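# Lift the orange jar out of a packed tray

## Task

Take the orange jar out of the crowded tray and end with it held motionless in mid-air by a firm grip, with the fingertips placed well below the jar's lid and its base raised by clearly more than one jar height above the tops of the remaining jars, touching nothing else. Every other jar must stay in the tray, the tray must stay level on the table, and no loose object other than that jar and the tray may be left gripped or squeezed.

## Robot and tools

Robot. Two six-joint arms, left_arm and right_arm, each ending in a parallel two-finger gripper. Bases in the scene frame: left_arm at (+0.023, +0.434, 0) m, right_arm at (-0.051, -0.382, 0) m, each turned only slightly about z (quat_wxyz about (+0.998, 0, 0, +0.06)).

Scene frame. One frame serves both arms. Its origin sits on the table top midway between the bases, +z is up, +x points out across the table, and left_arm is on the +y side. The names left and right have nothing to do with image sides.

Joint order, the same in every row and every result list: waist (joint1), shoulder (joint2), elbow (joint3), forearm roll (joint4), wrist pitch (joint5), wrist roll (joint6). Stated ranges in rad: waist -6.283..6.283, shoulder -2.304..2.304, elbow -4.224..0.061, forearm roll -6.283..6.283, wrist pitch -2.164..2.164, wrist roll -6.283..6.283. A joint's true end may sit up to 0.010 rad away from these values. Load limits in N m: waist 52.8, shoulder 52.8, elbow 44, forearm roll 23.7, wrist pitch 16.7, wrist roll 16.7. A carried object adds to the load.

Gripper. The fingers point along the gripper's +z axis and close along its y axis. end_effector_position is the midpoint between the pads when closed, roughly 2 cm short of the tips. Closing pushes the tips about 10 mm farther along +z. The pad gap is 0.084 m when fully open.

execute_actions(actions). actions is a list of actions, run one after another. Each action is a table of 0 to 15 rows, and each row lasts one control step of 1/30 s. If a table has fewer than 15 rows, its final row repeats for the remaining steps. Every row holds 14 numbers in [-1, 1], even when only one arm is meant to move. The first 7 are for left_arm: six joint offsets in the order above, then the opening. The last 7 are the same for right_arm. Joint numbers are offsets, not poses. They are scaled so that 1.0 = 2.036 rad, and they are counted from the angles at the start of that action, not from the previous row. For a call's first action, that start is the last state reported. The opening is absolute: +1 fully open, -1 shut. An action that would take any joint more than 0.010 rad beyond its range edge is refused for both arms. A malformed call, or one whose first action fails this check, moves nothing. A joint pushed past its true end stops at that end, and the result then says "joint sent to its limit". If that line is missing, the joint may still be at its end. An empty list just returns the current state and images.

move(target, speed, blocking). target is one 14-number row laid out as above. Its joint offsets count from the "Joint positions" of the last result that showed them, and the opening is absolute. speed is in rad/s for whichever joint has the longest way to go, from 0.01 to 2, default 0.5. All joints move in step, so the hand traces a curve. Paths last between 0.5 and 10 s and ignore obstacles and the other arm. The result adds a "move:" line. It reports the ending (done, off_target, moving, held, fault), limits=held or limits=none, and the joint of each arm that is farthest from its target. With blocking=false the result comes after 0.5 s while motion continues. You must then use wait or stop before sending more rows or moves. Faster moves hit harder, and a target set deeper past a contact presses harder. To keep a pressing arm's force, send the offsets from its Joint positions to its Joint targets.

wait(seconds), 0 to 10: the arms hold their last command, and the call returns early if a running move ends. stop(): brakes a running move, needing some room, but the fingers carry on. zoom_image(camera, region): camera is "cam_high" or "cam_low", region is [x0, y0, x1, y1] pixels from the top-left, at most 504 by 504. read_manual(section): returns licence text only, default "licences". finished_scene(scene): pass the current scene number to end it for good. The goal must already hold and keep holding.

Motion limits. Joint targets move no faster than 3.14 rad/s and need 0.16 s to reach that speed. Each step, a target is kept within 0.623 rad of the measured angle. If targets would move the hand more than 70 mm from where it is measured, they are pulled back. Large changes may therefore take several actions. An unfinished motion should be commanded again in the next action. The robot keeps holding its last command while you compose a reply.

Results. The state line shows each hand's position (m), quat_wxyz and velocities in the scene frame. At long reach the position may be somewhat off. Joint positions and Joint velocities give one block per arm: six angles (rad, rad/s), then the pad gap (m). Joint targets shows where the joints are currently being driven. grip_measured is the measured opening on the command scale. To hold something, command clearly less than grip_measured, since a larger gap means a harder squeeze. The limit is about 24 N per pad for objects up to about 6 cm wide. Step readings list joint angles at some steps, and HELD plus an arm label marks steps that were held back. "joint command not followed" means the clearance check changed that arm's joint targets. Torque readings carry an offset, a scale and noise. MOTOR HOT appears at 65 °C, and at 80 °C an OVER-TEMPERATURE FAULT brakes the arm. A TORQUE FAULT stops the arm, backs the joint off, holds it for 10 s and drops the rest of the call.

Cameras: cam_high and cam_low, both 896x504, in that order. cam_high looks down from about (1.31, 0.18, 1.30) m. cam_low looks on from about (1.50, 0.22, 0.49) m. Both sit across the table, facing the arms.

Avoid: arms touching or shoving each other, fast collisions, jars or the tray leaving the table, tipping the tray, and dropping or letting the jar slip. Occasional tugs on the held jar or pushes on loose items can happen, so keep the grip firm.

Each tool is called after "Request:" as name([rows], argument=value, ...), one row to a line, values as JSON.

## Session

Request:
execute_actions(actions=[])

Scene clock: 0.00 s.
left_arm: end_effector_position=(+0.1693, +0.3112, +0.1451) grip_measured=+1.00 end_effector_quat_wxyz=(-0.149, +0.520, +0.551, -0.636) end_effector_velocity=(-0.000, -0.000, +0.000) end_effector_angular_velocity=(+0.000, +0.001, -0.001) | right_arm: end_effector_position=(+0.7291, -0.5344, +0.3348) grip_measured=+1.00 end_effector_quat_wxyz=(+0.291, +0.085, +0.803, -0.513) end_effector_velocity=(-0.000, -0.000, +0.000) end_effector_angular_velocity=(-0.001, -0.001, -0.001)
Joint names: [waist, shoulder, elbow, forearm roll, wrist pitch, wrist roll]
Joint positions: left_arm=[-0.092 -0.825 -0.625 -0.579 -1.253 -0.934  0.084] | right_arm=[-0.027 -0.846 -1.586 -1.59  -1.13  -1.735  0.084]
Joint velocities: left_arm=[-0.001 -0.     0.    -0.    -0.    -0.     0.   ] | right_arm=[-0.     0.     0.    -0.    -0.002  0.001 -0.   ]
Joint torques (N m, as the arm reports them, + toward a larger angle): no reading
Joint targets: left_arm=[-0.092 -0.825 -0.625 -0.579 -1.253 -0.934] | right_arm=[-0.027 -0.846 -1.586 -1.590 -1.130 -1.735]

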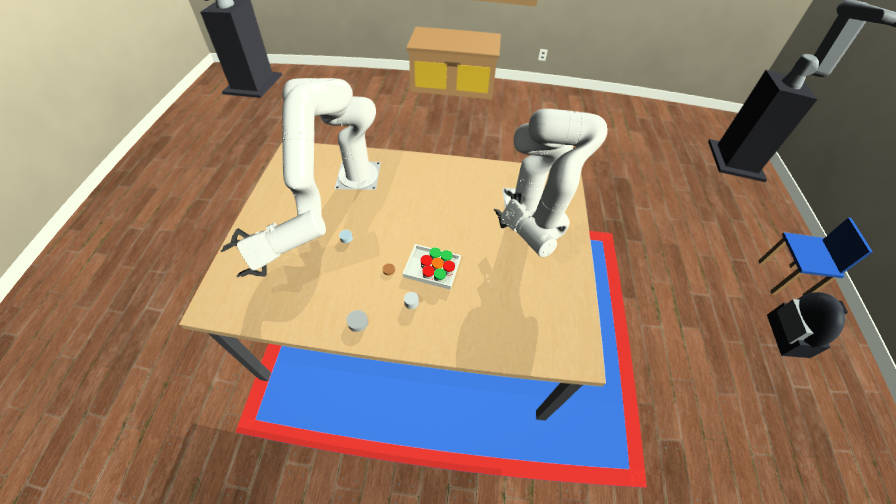

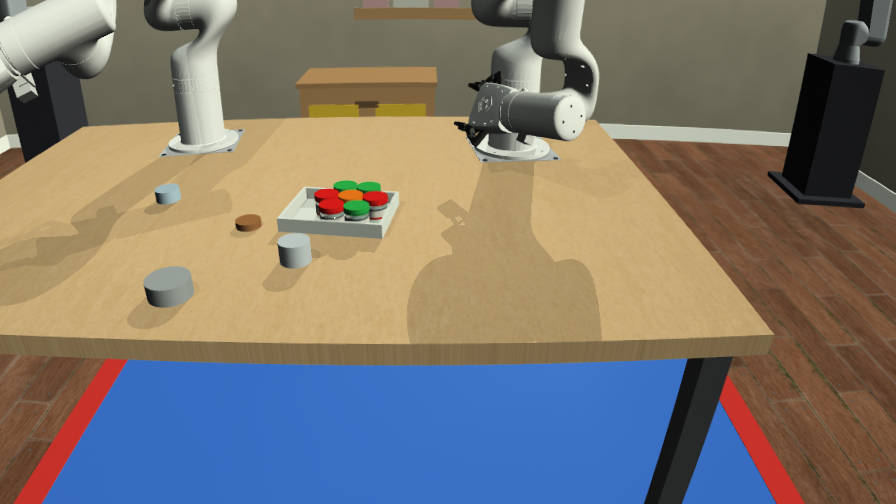

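Request:
zoom_image(camera="cam_high", region=[385, 225, 485, 310])

Request:
zoom_image(camera="cam_low", region=[260, 150, 420, 260])

Region (385, 225, 485, 310) of cam_high's 896x504 image, scaled by 5.040, with more detail than that image has; it fills the top 428 rows of this view, and the rest is white.

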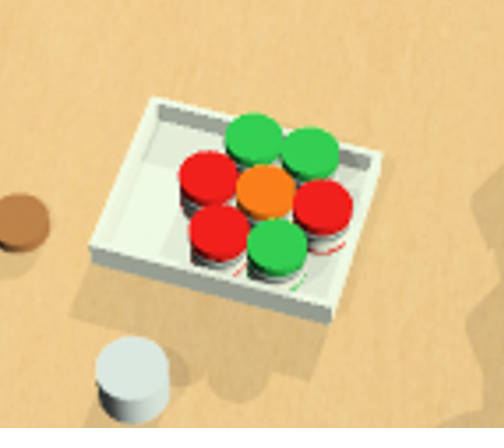

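Region (260, 150, 420, 260) of cam_low's 896x504 image, scaled by 3.150, with more detail than that image has; it fills the top 346 rows of this view, and the rest is white.

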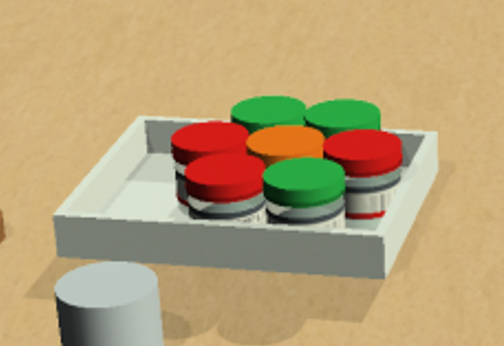

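Request:
move(target=[-0.4023,0.111,-0.2866,0.2844,0.3159,0.911,0.3,0,0.35,0.5,0,0,0,1], speed=1.0)

Request:
move(target=[0,-0.0737,0,0,0.0737,0,0.3,0,0,0,0,0,0,1], speed=0.3)

Request:
zoom_image(camera="cam_high", region=[385, 225, 485, 310])

Request:
zoom_image(camera="cam_low", region=[260, 150, 420, 260])

Scene clock: 19.63 s.
left_arm: end_effector_position=(+0.4358, +0.0182, +0.1777) grip_measured=+0.29 end_effector_quat_wxyz=(-0.000, -0.657, +0.754, +0.001) end_effector_velocity=(-0.000, -0.002, +0.001) end_effector_angular_velocity=(-0.002, -0.003, -0.007) | right_arm: end_effector_position=(+0.3822, -0.5655, +0.3344) grip_measured=+1.00 end_effector_quat_wxyz=(+0.167, +0.003, +0.831, -0.531) end_effector_velocity=(-0.001, -0.000, -0.000) end_effector_angular_velocity=(+0.000, -0.001, -0.001)
Joint names: [waist, shoulder, elbow, forearm roll, wrist pitch, wrist roll]
Joint positions: left_arm=[-0.911 -0.599 -1.208 -0.    -0.61   0.92   0.056] | right_arm=[-0.027 -0.134 -0.568 -1.59  -1.13  -1.735  0.084]
Joint velocities: left_arm=[-0.003  0.001 -0.001  0.001  0.001  0.003  0.   ] | right_arm=[-0.     0.001  0.002  0.    -0.     0.001 -0.   ]
Joint torques (N m, as the arm reports them, + toward a larger angle): left_arm=[  1.77  30.8  -17.27   1.     0.39  -0.11] | right_arm=[ -1.53  27.16 -10.35  -2.8   -1.17   0.17]
Joint targets: left_arm=[-0.911 -0.599 -1.208 -0.000 -0.610 0.920] | right_arm=[-0.027 -0.134 -0.568 -1.590 -1.130 -1.735]
move: done; limits=none; left_arm: farthest joint: the elbow, 0.001 radians from its target (0.584 radians at the start); right_arm: farthest joint: the waist, 0.000 radians from its target (0.000 radians at the start)

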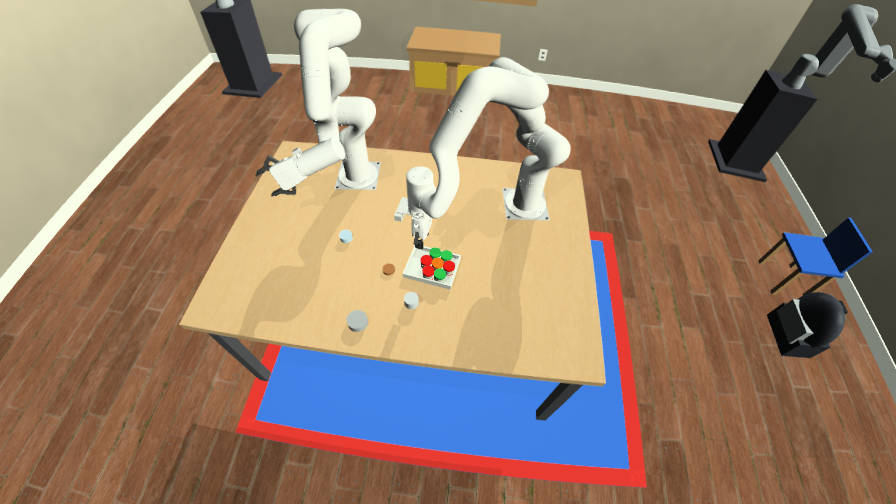

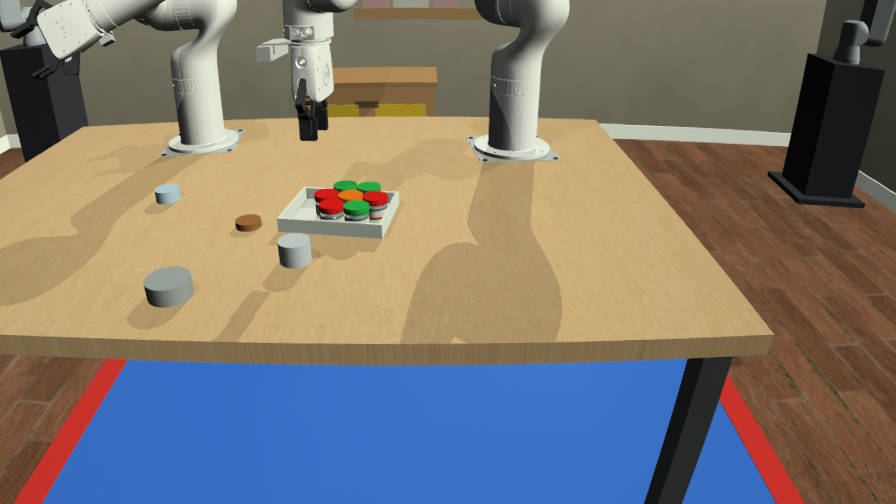

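Scene clock: 20.70 s.
left_arm: end_effector_position=(+0.4374, +0.0167, +0.0897) grip_measured=+0.29 end_effector_quat_wxyz=(-0.000, -0.657, +0.754, +0.001) end_effector_velocity=(-0.001, -0.000, -0.002) end_effector_angular_velocity=(+0.001, +0.001, -0.001) | right_arm: end_effector_position=(+0.3822, -0.5655, +0.3344) grip_measured=+1.00 end_effector_quat_wxyz=(+0.167, +0.003, +0.831, -0.531) end_effector_velocity=(+0.000, +0.000, -0.000) end_effector_angular_velocity=(-0.001, +0.002, +0.001)
Joint names: [waist, shoulder, elbow, forearm roll, wrist pitch, wrist roll]
Joint positions: left_arm=[-0.911 -0.749 -1.208 -0.    -0.46   0.92   0.056] | right_arm=[-0.027 -0.134 -0.568 -1.59  -1.13  -1.735  0.084]
Joint velocities: left_arm=[-0.002 -0.002  0.001  0.     0.002 -0.     0.   ] | right_arm=[ 0.    -0.    -0.    -0.     0.    -0.002  0.   ]
Joint torques (N m, as the arm reports them, + toward a larger angle): left_arm=[  1.07  35.07 -15.51   1.05   0.42  -0.2 ] | right_arm=[ -2.26  26.27 -10.99  -2.52  -1.12   0.19]
Joint targets: left_arm=[-0.911 -0.749 -1.208 -0.000 -0.460 0.920] | right_arm=[-0.027 -0.134 -0.568 -1.590 -1.130 -1.735]
move: done; limits=none; left_arm: farthest joint: the waist, 0.000 radians from its target (0.000 radians at the start); right_arm: farthest joint: the waist, 0.000 radians from its target (0.000 radians at the start)

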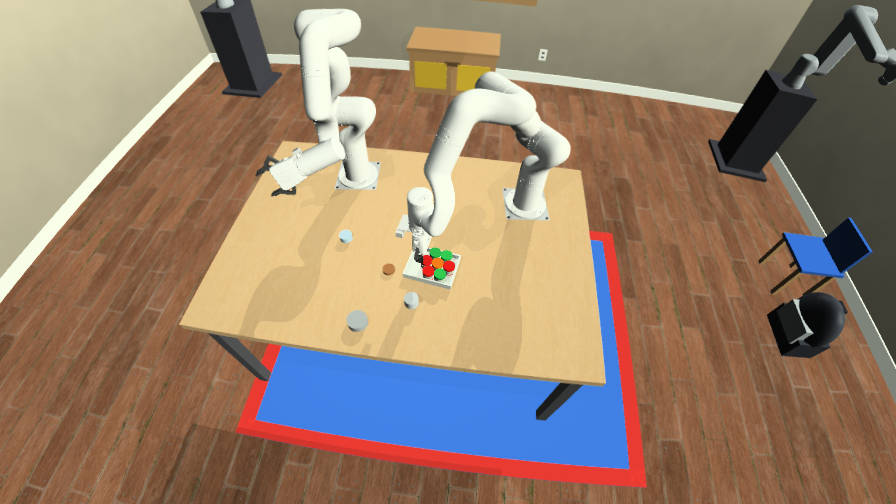

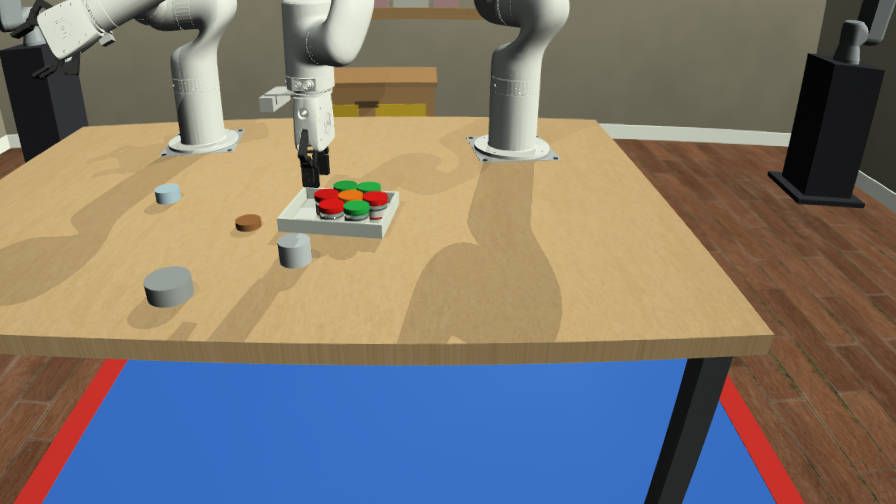

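Region (385, 225, 485, 310) of cam_high's 896x504 image, scaled by 5.040, with more detail than that image has; it fills the top 428 rows of this view, and the rest is white.

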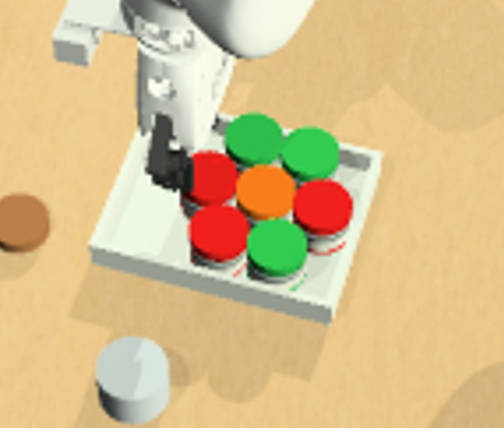

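Region (260, 150, 420, 260) of cam_low's 896x504 image, scaled by 3.150, with more detail than that image has; it fills the top 346 rows of this view, and the rest is white.

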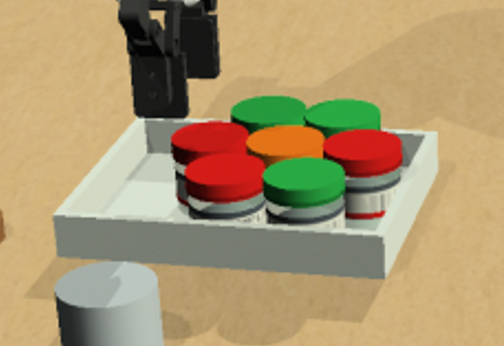

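Request:
move(target=[0,-0.0403,-0.0064,0,0.0339,0,0.3,0,0,0,0,0,0,1], speed=0.08)

Request:
move(target=[0.0047,0.0036,0.0069,0,0.0033,0.0047,0.12,0,0,0,0,0,0,1], speed=0.03)

Request:
move(target=[0,0,0,0,0,0,-0.5,0,0,0,0,0,0,1])

Request:
zoom_image(camera="cam_high", region=[385, 225, 485, 310])

Request:
zoom_image(camera="cam_low", region=[260, 150, 420, 260])

Scene clock: 31.13 s.
left_arm: end_effector_position=(+0.4375, +0.0166, +0.0456) grip_measured=+0.29 end_effector_quat_wxyz=(-0.000, -0.657, +0.754, +0.001) end_effector_velocity=(+0.000, +0.000, -0.002) end_effector_angular_velocity=(+0.001, +0.000, -0.001) | right_arm: end_effector_position=(+0.3822, -0.5655, +0.3344) grip_measured=+1.00 end_effector_quat_wxyz=(+0.167, +0.003, +0.831, -0.531) end_effector_velocity=(-0.000, -0.000, -0.000) end_effector_angular_velocity=(-0.001, +0.001, +0.000)
Joint names: [waist, shoulder, elbow, forearm roll, wrist pitch, wrist roll]
Joint positions: left_arm=[-0.911 -0.831 -1.221 -0.    -0.392  0.92   0.056] | right_arm=[-0.027 -0.134 -0.568 -1.59  -1.13  -1.735  0.084]
Joint velocities: left_arm=[ 0.    -0.003 -0.     0.001  0.003  0.     0.   ] | right_arm=[-0.    -0.    -0.    -0.    -0.    -0.001  0.   ]
Joint torques (N m, as the arm reports them, + toward a larger angle): left_arm=[ -0.36  33.71 -14.39   1.87   0.32  -0.15] | right_arm=[ -1.85  25.33 -10.43  -2.57  -1.18   0.13]
Joint targets: left_arm=[-0.911 -0.831 -1.221 -0.000 -0.391 0.920] | right_arm=[-0.027 -0.134 -0.568 -1.590 -1.130 -1.735]
move: done; limits=none; left_arm: farthest joint: the wrist pitch, 0.001 radians from its target (0.069 radians at the start); right_arm: farthest joint: the waist, 0.000 radians from its target (0.000 radians at the start)

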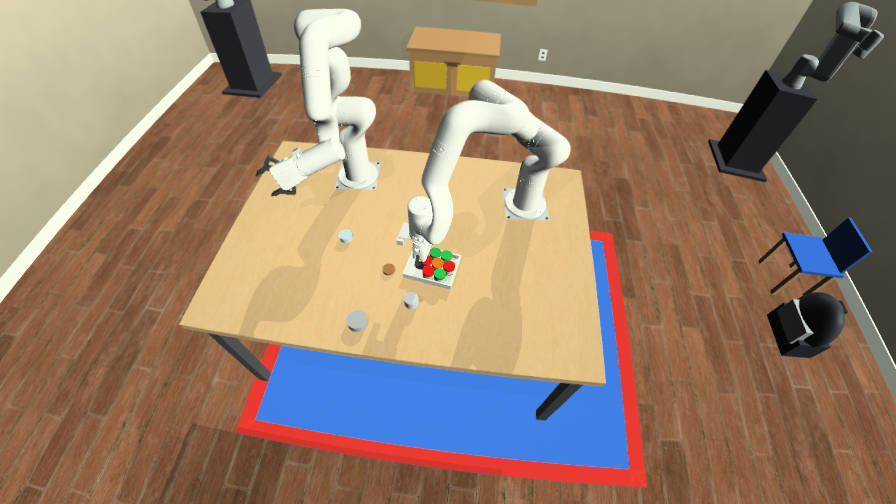

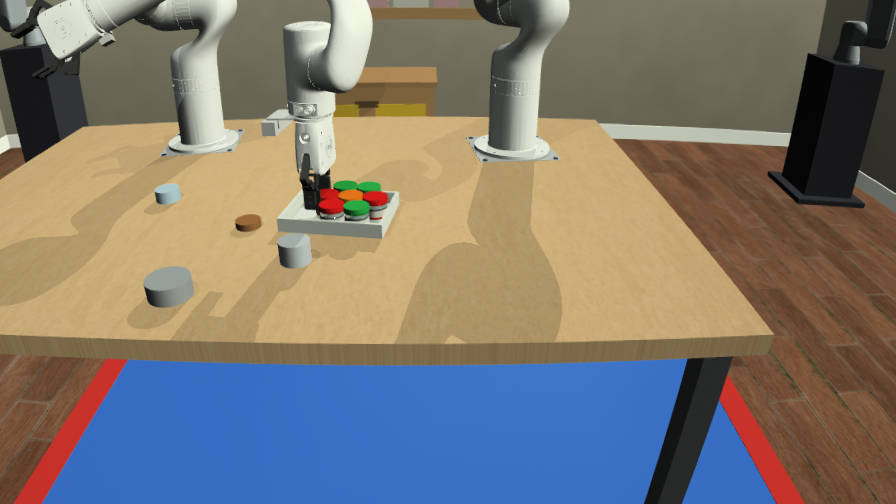

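Scene clock: 31.90 s.
left_arm: end_effector_position=(+0.4384, +0.0234, +0.0457) grip_measured=+0.11 end_effector_quat_wxyz=(-0.000, -0.657, +0.754, +0.001) end_effector_velocity=(+0.001, +0.002, +0.000) end_effector_angular_velocity=(-0.000, -0.000, +0.002) | right_arm: end_effector_position=(+0.3822, -0.5655, +0.3344) grip_measured=+1.00 end_effector_quat_wxyz=(+0.167, +0.003, +0.831, -0.531) end_effector_velocity=(-0.000, -0.000, +0.000) end_effector_angular_velocity=(-0.001, +0.000, -0.000)
Joint names: [waist, shoulder, elbow, forearm roll, wrist pitch, wrist roll]
Joint positions: left_arm=[-0.901 -0.823 -1.207 -0.    -0.385  0.929  0.049] | right_arm=[-0.027 -0.134 -0.568 -1.59  -1.13  -1.735  0.084]
Joint velocities: left_arm=[ 0.003  0.001  0.002 -0.     0.001  0.001  0.   ] | right_arm=[-0.    -0.    -0.    -0.    -0.001 -0.001 -0.   ]
Joint torques (N m, as the arm reports them, + toward a larger angle): left_arm=[  1.19  35.26 -13.87   1.26   0.44  -0.07] | right_arm=[ -1.93  26.67 -10.53  -2.44  -1.06   0.21]
Joint targets: left_arm=[-0.901 -0.823 -1.207 -0.000 -0.385 0.930] | right_arm=[-0.027 -0.134 -0.568 -1.590 -1.130 -1.735]
move: done; limits=none; left_arm: farthest joint: the waist, 0.000 radians from its target (0.009 radians at the start); right_arm: farthest joint: the waist, 0.000 radians from its target (0.000 radians at the start)

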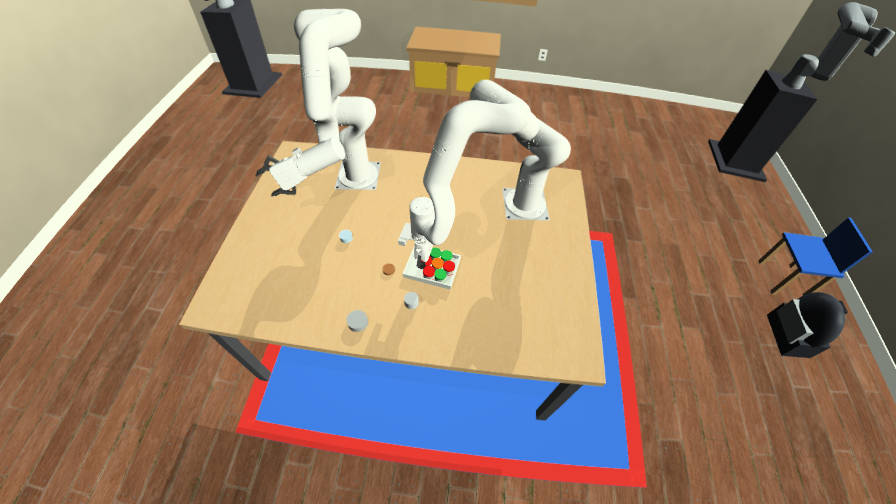

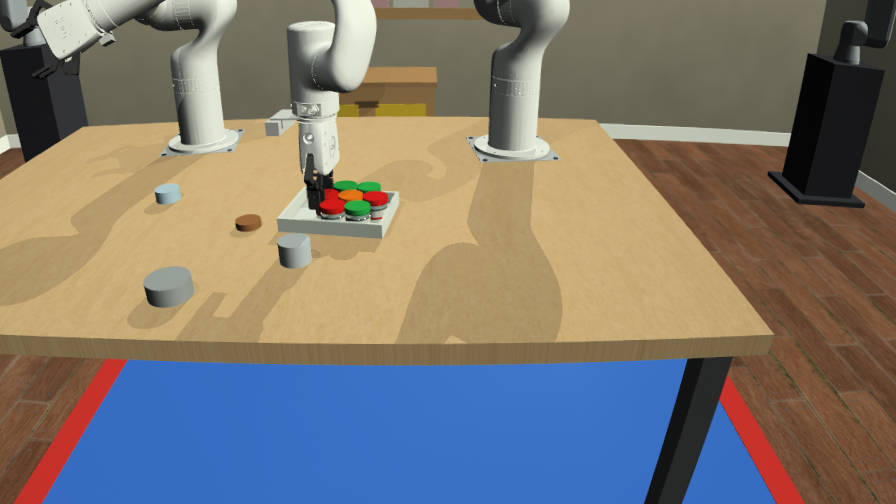

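Scene clock: 32.40 s.
left_arm: end_effector_position=(+0.4385, +0.0234, +0.0458) grip_measured=+0.02 end_effector_quat_wxyz=(-0.000, -0.657, +0.754, +0.001) end_effector_velocity=(-0.001, -0.001, +0.000) end_effector_angular_velocity=(-0.000, -0.000, -0.001) | right_arm: end_effector_position=(+0.3822, -0.5655, +0.3344) grip_measured=+1.00 end_effector_quat_wxyz=(+0.167, +0.003, +0.831, -0.531) end_effector_velocity=(+0.000, +0.000, -0.000) end_effector_angular_velocity=(+0.002, -0.002, -0.001)
Joint names: [waist, shoulder, elbow, forearm roll, wrist pitch, wrist roll]
Joint positions: left_arm=[-0.901 -0.823 -1.207 -0.    -0.385  0.929  0.045] | right_arm=[-0.027 -0.134 -0.568 -1.59  -1.13  -1.735  0.084]
Joint velocities: left_arm=[-0.001  0.     0.     0.     0.    -0.001  0.   ] | right_arm=[ 0.     0.     0.    -0.     0.001  0.003  0.   ]
Joint torques (N m, as the arm reports them, + toward a larger angle): left_arm=[ -0.67  32.03 -13.52   0.85   0.49  -0.14] | right_arm=[ -2.59  26.06 -10.6   -2.61  -1.14   0.18]
Joint targets: left_arm=[-0.901 -0.823 -1.207 -0.000 -0.385 0.929] | right_arm=[-0.027 -0.134 -0.568 -1.590 -1.130 -1.735]
move: done; limits=none; left_arm: farthest joint: the waist, 0.000 radians from its target (0.000 radians at the start); right_arm: farthest joint: the waist, 0.000 radians from its target (0.000 radians at the start)

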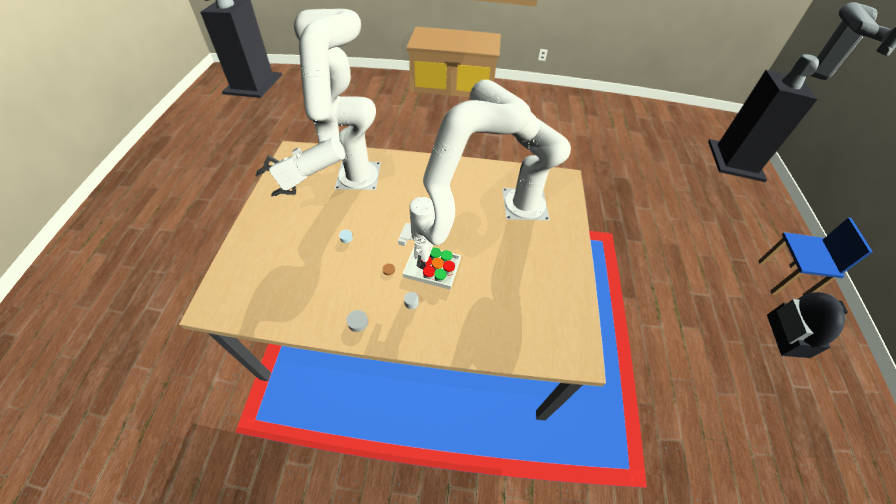

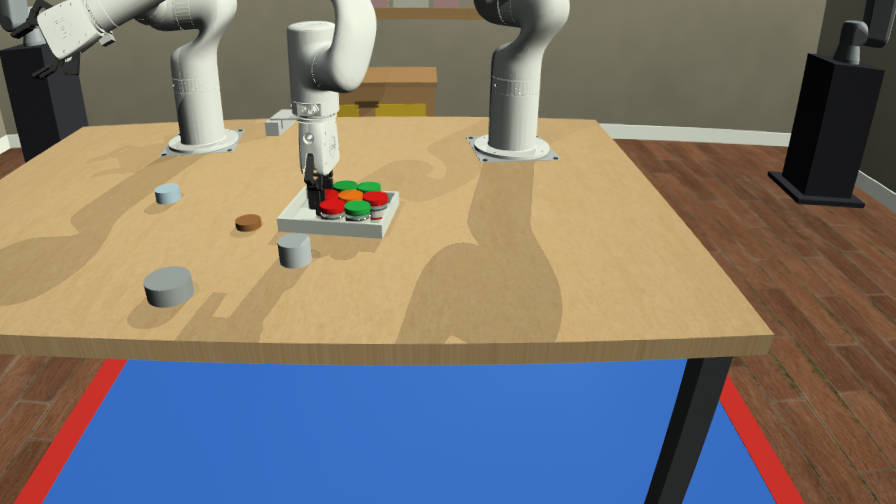

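Region (385, 225, 485, 310) of cam_high's 896x504 image, scaled by 5.040, with more detail than that image has; it fills the top 428 rows of this view, and the rest is white.

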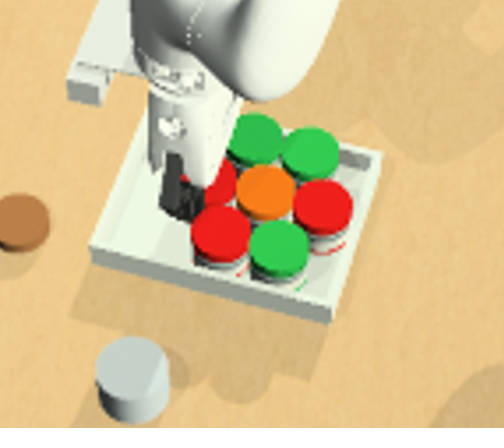

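Region (260, 150, 420, 260) of cam_low's 896x504 image, scaled by 3.150, with more detail than that image has; it fills the top 346 rows of this view, and the rest is white.

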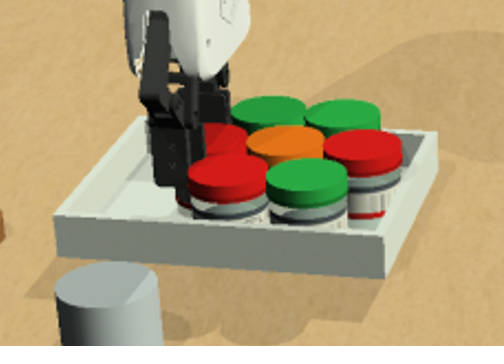

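Request:
move(target=[-0.0368,0.001,0,0,-0.0007,-0.0368,-0.5,0,0,0,0,0,0,1], speed=0.07)

Request:
move(target=[0,0,0,0,0,0,0.3,0,0,0,0,0,0,1])

Request:
move(target=[0,0.0359,0.0064,0,-0.0295,0,0.3,0,0,0,0,0,0,1], speed=0.15)

Request:
move(target=[0.1307,0.0527,0.0971,0,0.0447,0.1316,0.3,0,0,0,0,0,0,1], speed=0.35)

Request:
zoom_image(camera="cam_high", region=[385, 225, 485, 310])

Request:
zoom_image(camera="cam_low", region=[260, 150, 420, 260])

Scene clock: 44.63 s.
left_arm: end_effector_position=(+0.4069, -0.0067, +0.0470) grip_measured=+0.02 end_effector_quat_wxyz=(-0.000, -0.657, +0.754, +0.000) end_effector_velocity=(-0.001, -0.001, +0.000) end_effector_angular_velocity=(+0.000, -0.000, -0.001) | right_arm: end_effector_position=(+0.3822, -0.5655, +0.3344) grip_measured=+1.00 end_effector_quat_wxyz=(+0.167, +0.003, +0.831, -0.531) end_effector_velocity=(-0.000, -0.000, +0.000) end_effector_angular_velocity=(-0.001, +0.000, -0.000)
Joint names: [waist, shoulder, elbow, forearm roll, wrist pitch, wrist roll]
Joint positions: left_arm=[-0.976 -0.821 -1.207 -0.    -0.386  0.855  0.045] | right_arm=[-0.027 -0.134 -0.568 -1.59  -1.13  -1.735  0.084]
Joint velocities: left_arm=[-0.003  0.     0.     0.001  0.    -0.003 -0.   ] | right_arm=[ 0.    -0.    -0.    -0.    -0.001 -0.    -0.   ]
Joint torques (N m, as the arm reports them, + toward a larger angle): left_arm=[  0.84  35.24 -14.94   0.73   0.12  -0.15] | right_arm=[ -1.27  26.83 -10.76  -2.64  -1.23   0.09]
Joint targets: left_arm=[-0.976 -0.821 -1.207 -0.000 -0.386 0.855] | right_arm=[-0.027 -0.134 -0.568 -1.590 -1.130 -1.735]
move: done; limits=none; left_arm: farthest joint: the wrist roll, 0.001 radians from its target (0.075 radians at the start); right_arm: farthest joint: the waist, 0.000 radians from its target (0.000 radians at the start)

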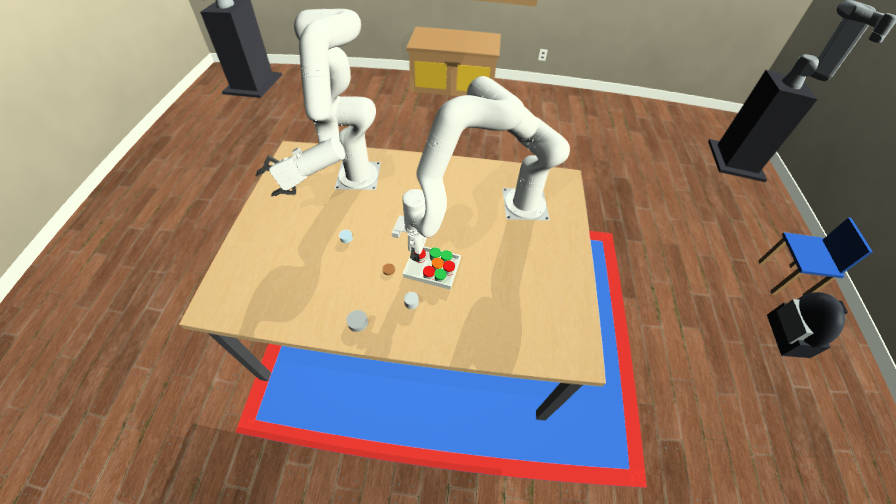

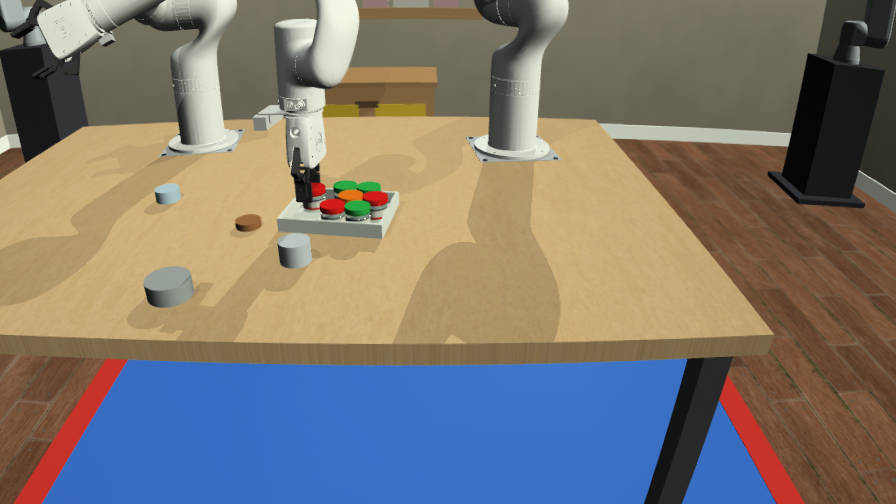

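Scene clock: 45.13 s.
left_arm: end_effector_position=(+0.4069, -0.0067, +0.0470) grip_measured=+0.29 end_effector_quat_wxyz=(-0.000, -0.657, +0.754, +0.000) end_effector_velocity=(+0.000, +0.000, +0.000) end_effector_angular_velocity=(-0.000, -0.000, -0.001) | right_arm: end_effector_position=(+0.3822, -0.5655, +0.3344) grip_measured=+1.00 end_effector_quat_wxyz=(+0.167, +0.003, +0.831, -0.531) end_effector_velocity=(-0.000, -0.000, -0.000) end_effector_angular_velocity=(-0.000, +0.001, +0.000)
Joint names: [waist, shoulder, elbow, forearm roll, wrist pitch, wrist roll]
Joint positions: left_arm=[-0.976 -0.821 -1.207 -0.    -0.386  0.855  0.056] | right_arm=[-0.027 -0.134 -0.568 -1.59  -1.13  -1.735  0.084]
Joint velocities: left_arm=[ 0.     0.    -0.     0.    -0.     0.001 -0.   ] | right_arm=[-0.    -0.     0.     0.    -0.    -0.001 -0.   ]
Joint torques (N m, as the arm reports them, + toward a larger angle): left_arm=[ -0.19  34.62 -14.49   0.87   0.34  -0.12] | right_arm=[ -1.67  26.77 -11.07  -2.75  -1.26   0.23]
Joint targets: left_arm=[-0.976 -0.821 -1.207 -0.000 -0.386 0.855] | right_arm=[-0.027 -0.134 -0.568 -1.590 -1.130 -1.735]
move: done; limits=none; left_arm: farthest joint: the waist, 0.000 radians from its target (0.000 radians at the start); right_arm: farthest joint: the waist, 0.000 radians from its target (0.000 radians at the start)

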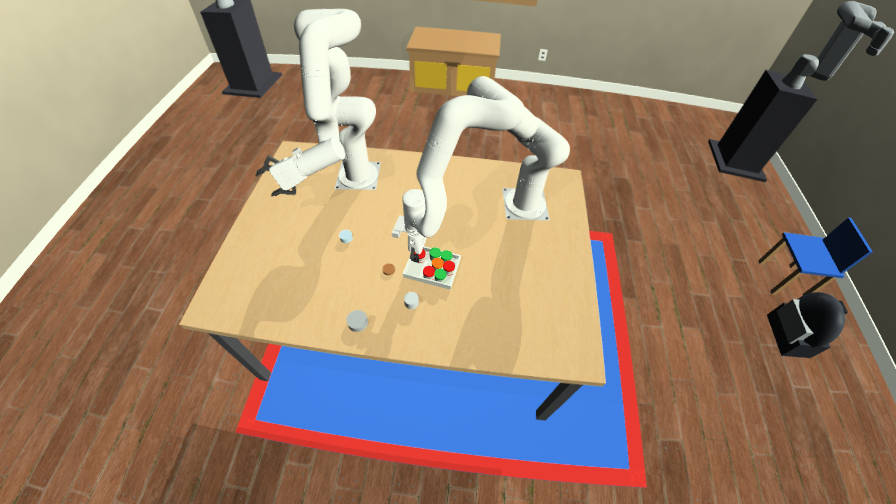

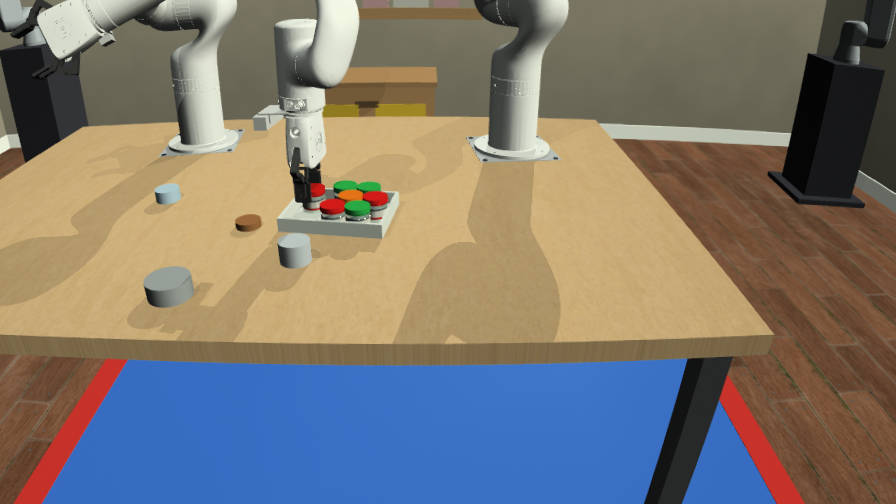

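Scene clock: 46.07 s.
left_arm: end_effector_position=(+0.4066, -0.0063, +0.0855) grip_measured=+0.29 end_effector_quat_wxyz=(-0.000, -0.657, +0.754, +0.000) end_effector_velocity=(-0.000, -0.001, +0.002) end_effector_angular_velocity=(-0.001, -0.000, -0.001) | right_arm: end_effector_position=(+0.3822, -0.5655, +0.3344) grip_measured=+1.00 end_effector_quat_wxyz=(+0.167, +0.003, +0.831, -0.531) end_effector_velocity=(+0.000, +0.000, -0.000) end_effector_angular_velocity=(+0.000, +0.000, +0.000)
Joint names: [waist, shoulder, elbow, forearm roll, wrist pitch, wrist roll]
Joint positions: left_arm=[-0.976 -0.749 -1.194 -0.    -0.446  0.855  0.056] | right_arm=[-0.027 -0.134 -0.568 -1.59  -1.13  -1.735  0.084]
Joint velocities: left_arm=[-0.001  0.003  0.    -0.    -0.002  0.    -0.   ] | right_arm=[ 0. -0. -0. -0.  0.  0.  0.]
Joint torques (N m, as the arm reports them, + toward a larger angle): left_arm=[  1.71  33.3  -15.18   0.79   0.44  -0.19] | right_arm=[ -0.89  25.77 -11.    -2.54  -1.19   0.24]
Joint targets: left_arm=[-0.976 -0.748 -1.194 -0.000 -0.446 0.855] | right_arm=[-0.027 -0.134 -0.568 -1.590 -1.130 -1.735]
move: done; limits=none; left_arm: farthest joint: the shoulder, 0.001 radians from its target (0.073 radians at the start); right_arm: farthest joint: the waist, 0.000 radians from its target (0.000 radians at the start)

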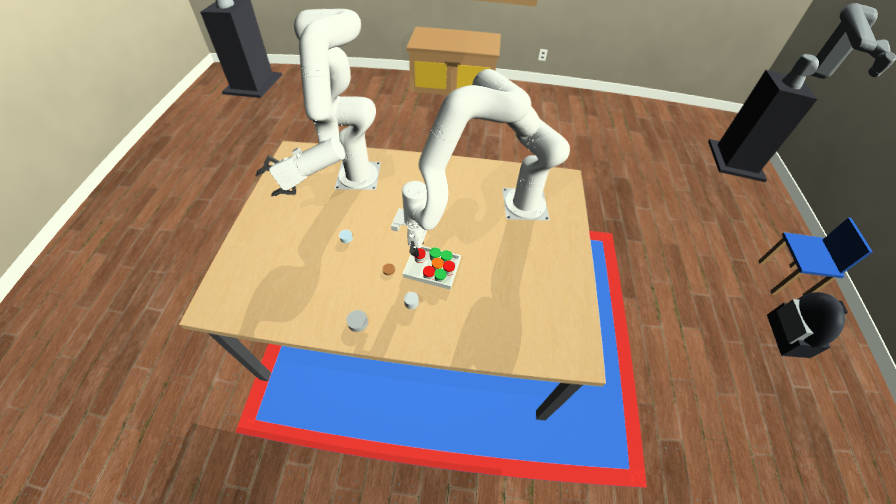

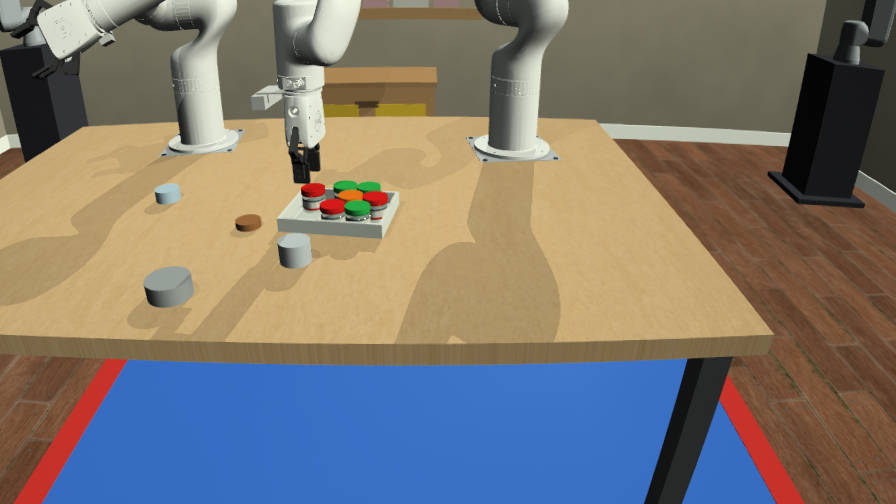

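Scene clock: 47.43 s.
left_arm: end_effector_position=(+0.4571, +0.1443, +0.0848) grip_measured=+0.29 end_effector_quat_wxyz=(-0.000, -0.656, +0.754, -0.000) end_effector_velocity=(+0.001, +0.002, +0.000) end_effector_angular_velocity=(-0.000, +0.000, +0.003) | right_arm: end_effector_position=(+0.3822, -0.5655, +0.3344) grip_measured=+1.00 end_effector_quat_wxyz=(+0.167, +0.003, +0.831, -0.531) end_effector_velocity=(-0.000, -0.000, +0.000) end_effector_angular_velocity=(-0.000, +0.001, +0.000)
Joint names: [waist, shoulder, elbow, forearm roll, wrist pitch, wrist roll]
Joint positions: left_arm=[-0.71  -0.641 -0.997 -0.    -0.355  1.122  0.056] | right_arm=[-0.027 -0.134 -0.568 -1.59  -1.13  -1.735  0.084]
Joint velocities: left_arm=[ 0.004  0.001  0.002 -0.     0.001  0.001  0.   ] | right_arm=[ 0.    -0.     0.     0.    -0.    -0.001 -0.   ]
Joint torques (N m, as the arm reports them, + toward a larger angle): left_arm=[ -0.77  29.65 -13.72   0.93   0.38  -0.17] | right_arm=[ -1.3   27.43 -10.14  -2.67  -1.29   0.21]
Joint targets: left_arm=[-0.710 -0.641 -0.997 -0.000 -0.355 1.123] | right_arm=[-0.027 -0.134 -0.568 -1.590 -1.130 -1.735]
move: done; limits=none; left_arm: farthest joint: the waist, 0.000 radians from its target (0.266 radians at the start); right_arm: farthest joint: the waist, 0.000 radians from its target (0.000 radians at the start)

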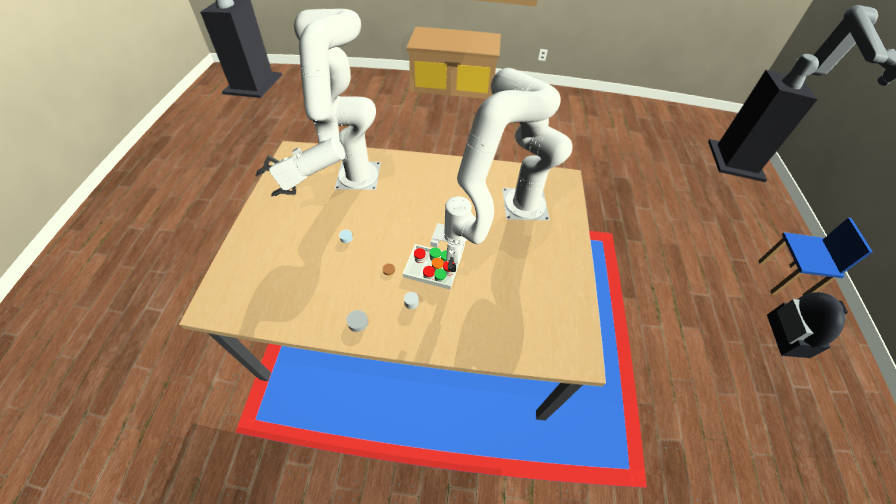

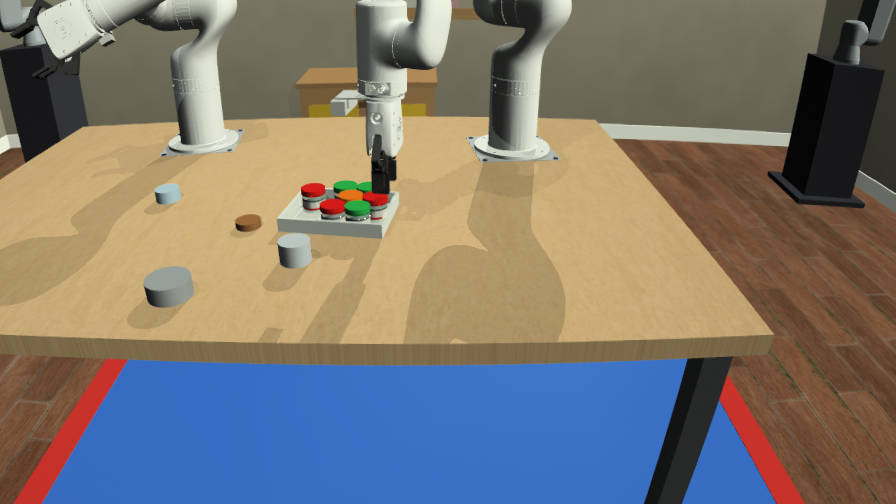

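Region (385, 225, 485, 310) of cam_high's 896x504 image, scaled by 5.040, with more detail than that image has; it fills the top 428 rows of this view, and the rest is white.

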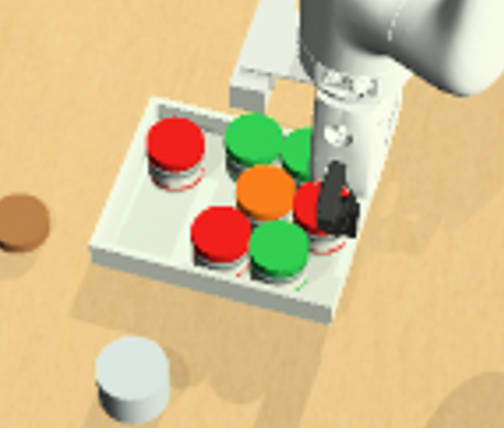

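Region (260, 150, 420, 260) of cam_low's 896x504 image, scaled by 3.150, with more detail than that image has; it fills the top 346 rows of this view, and the rest is white.

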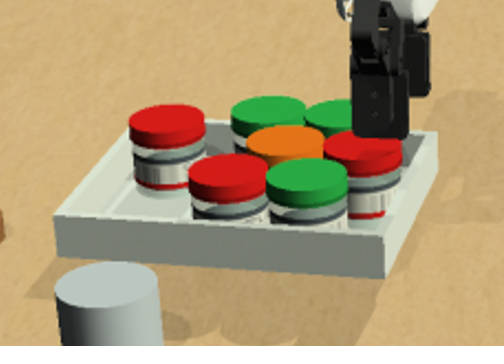

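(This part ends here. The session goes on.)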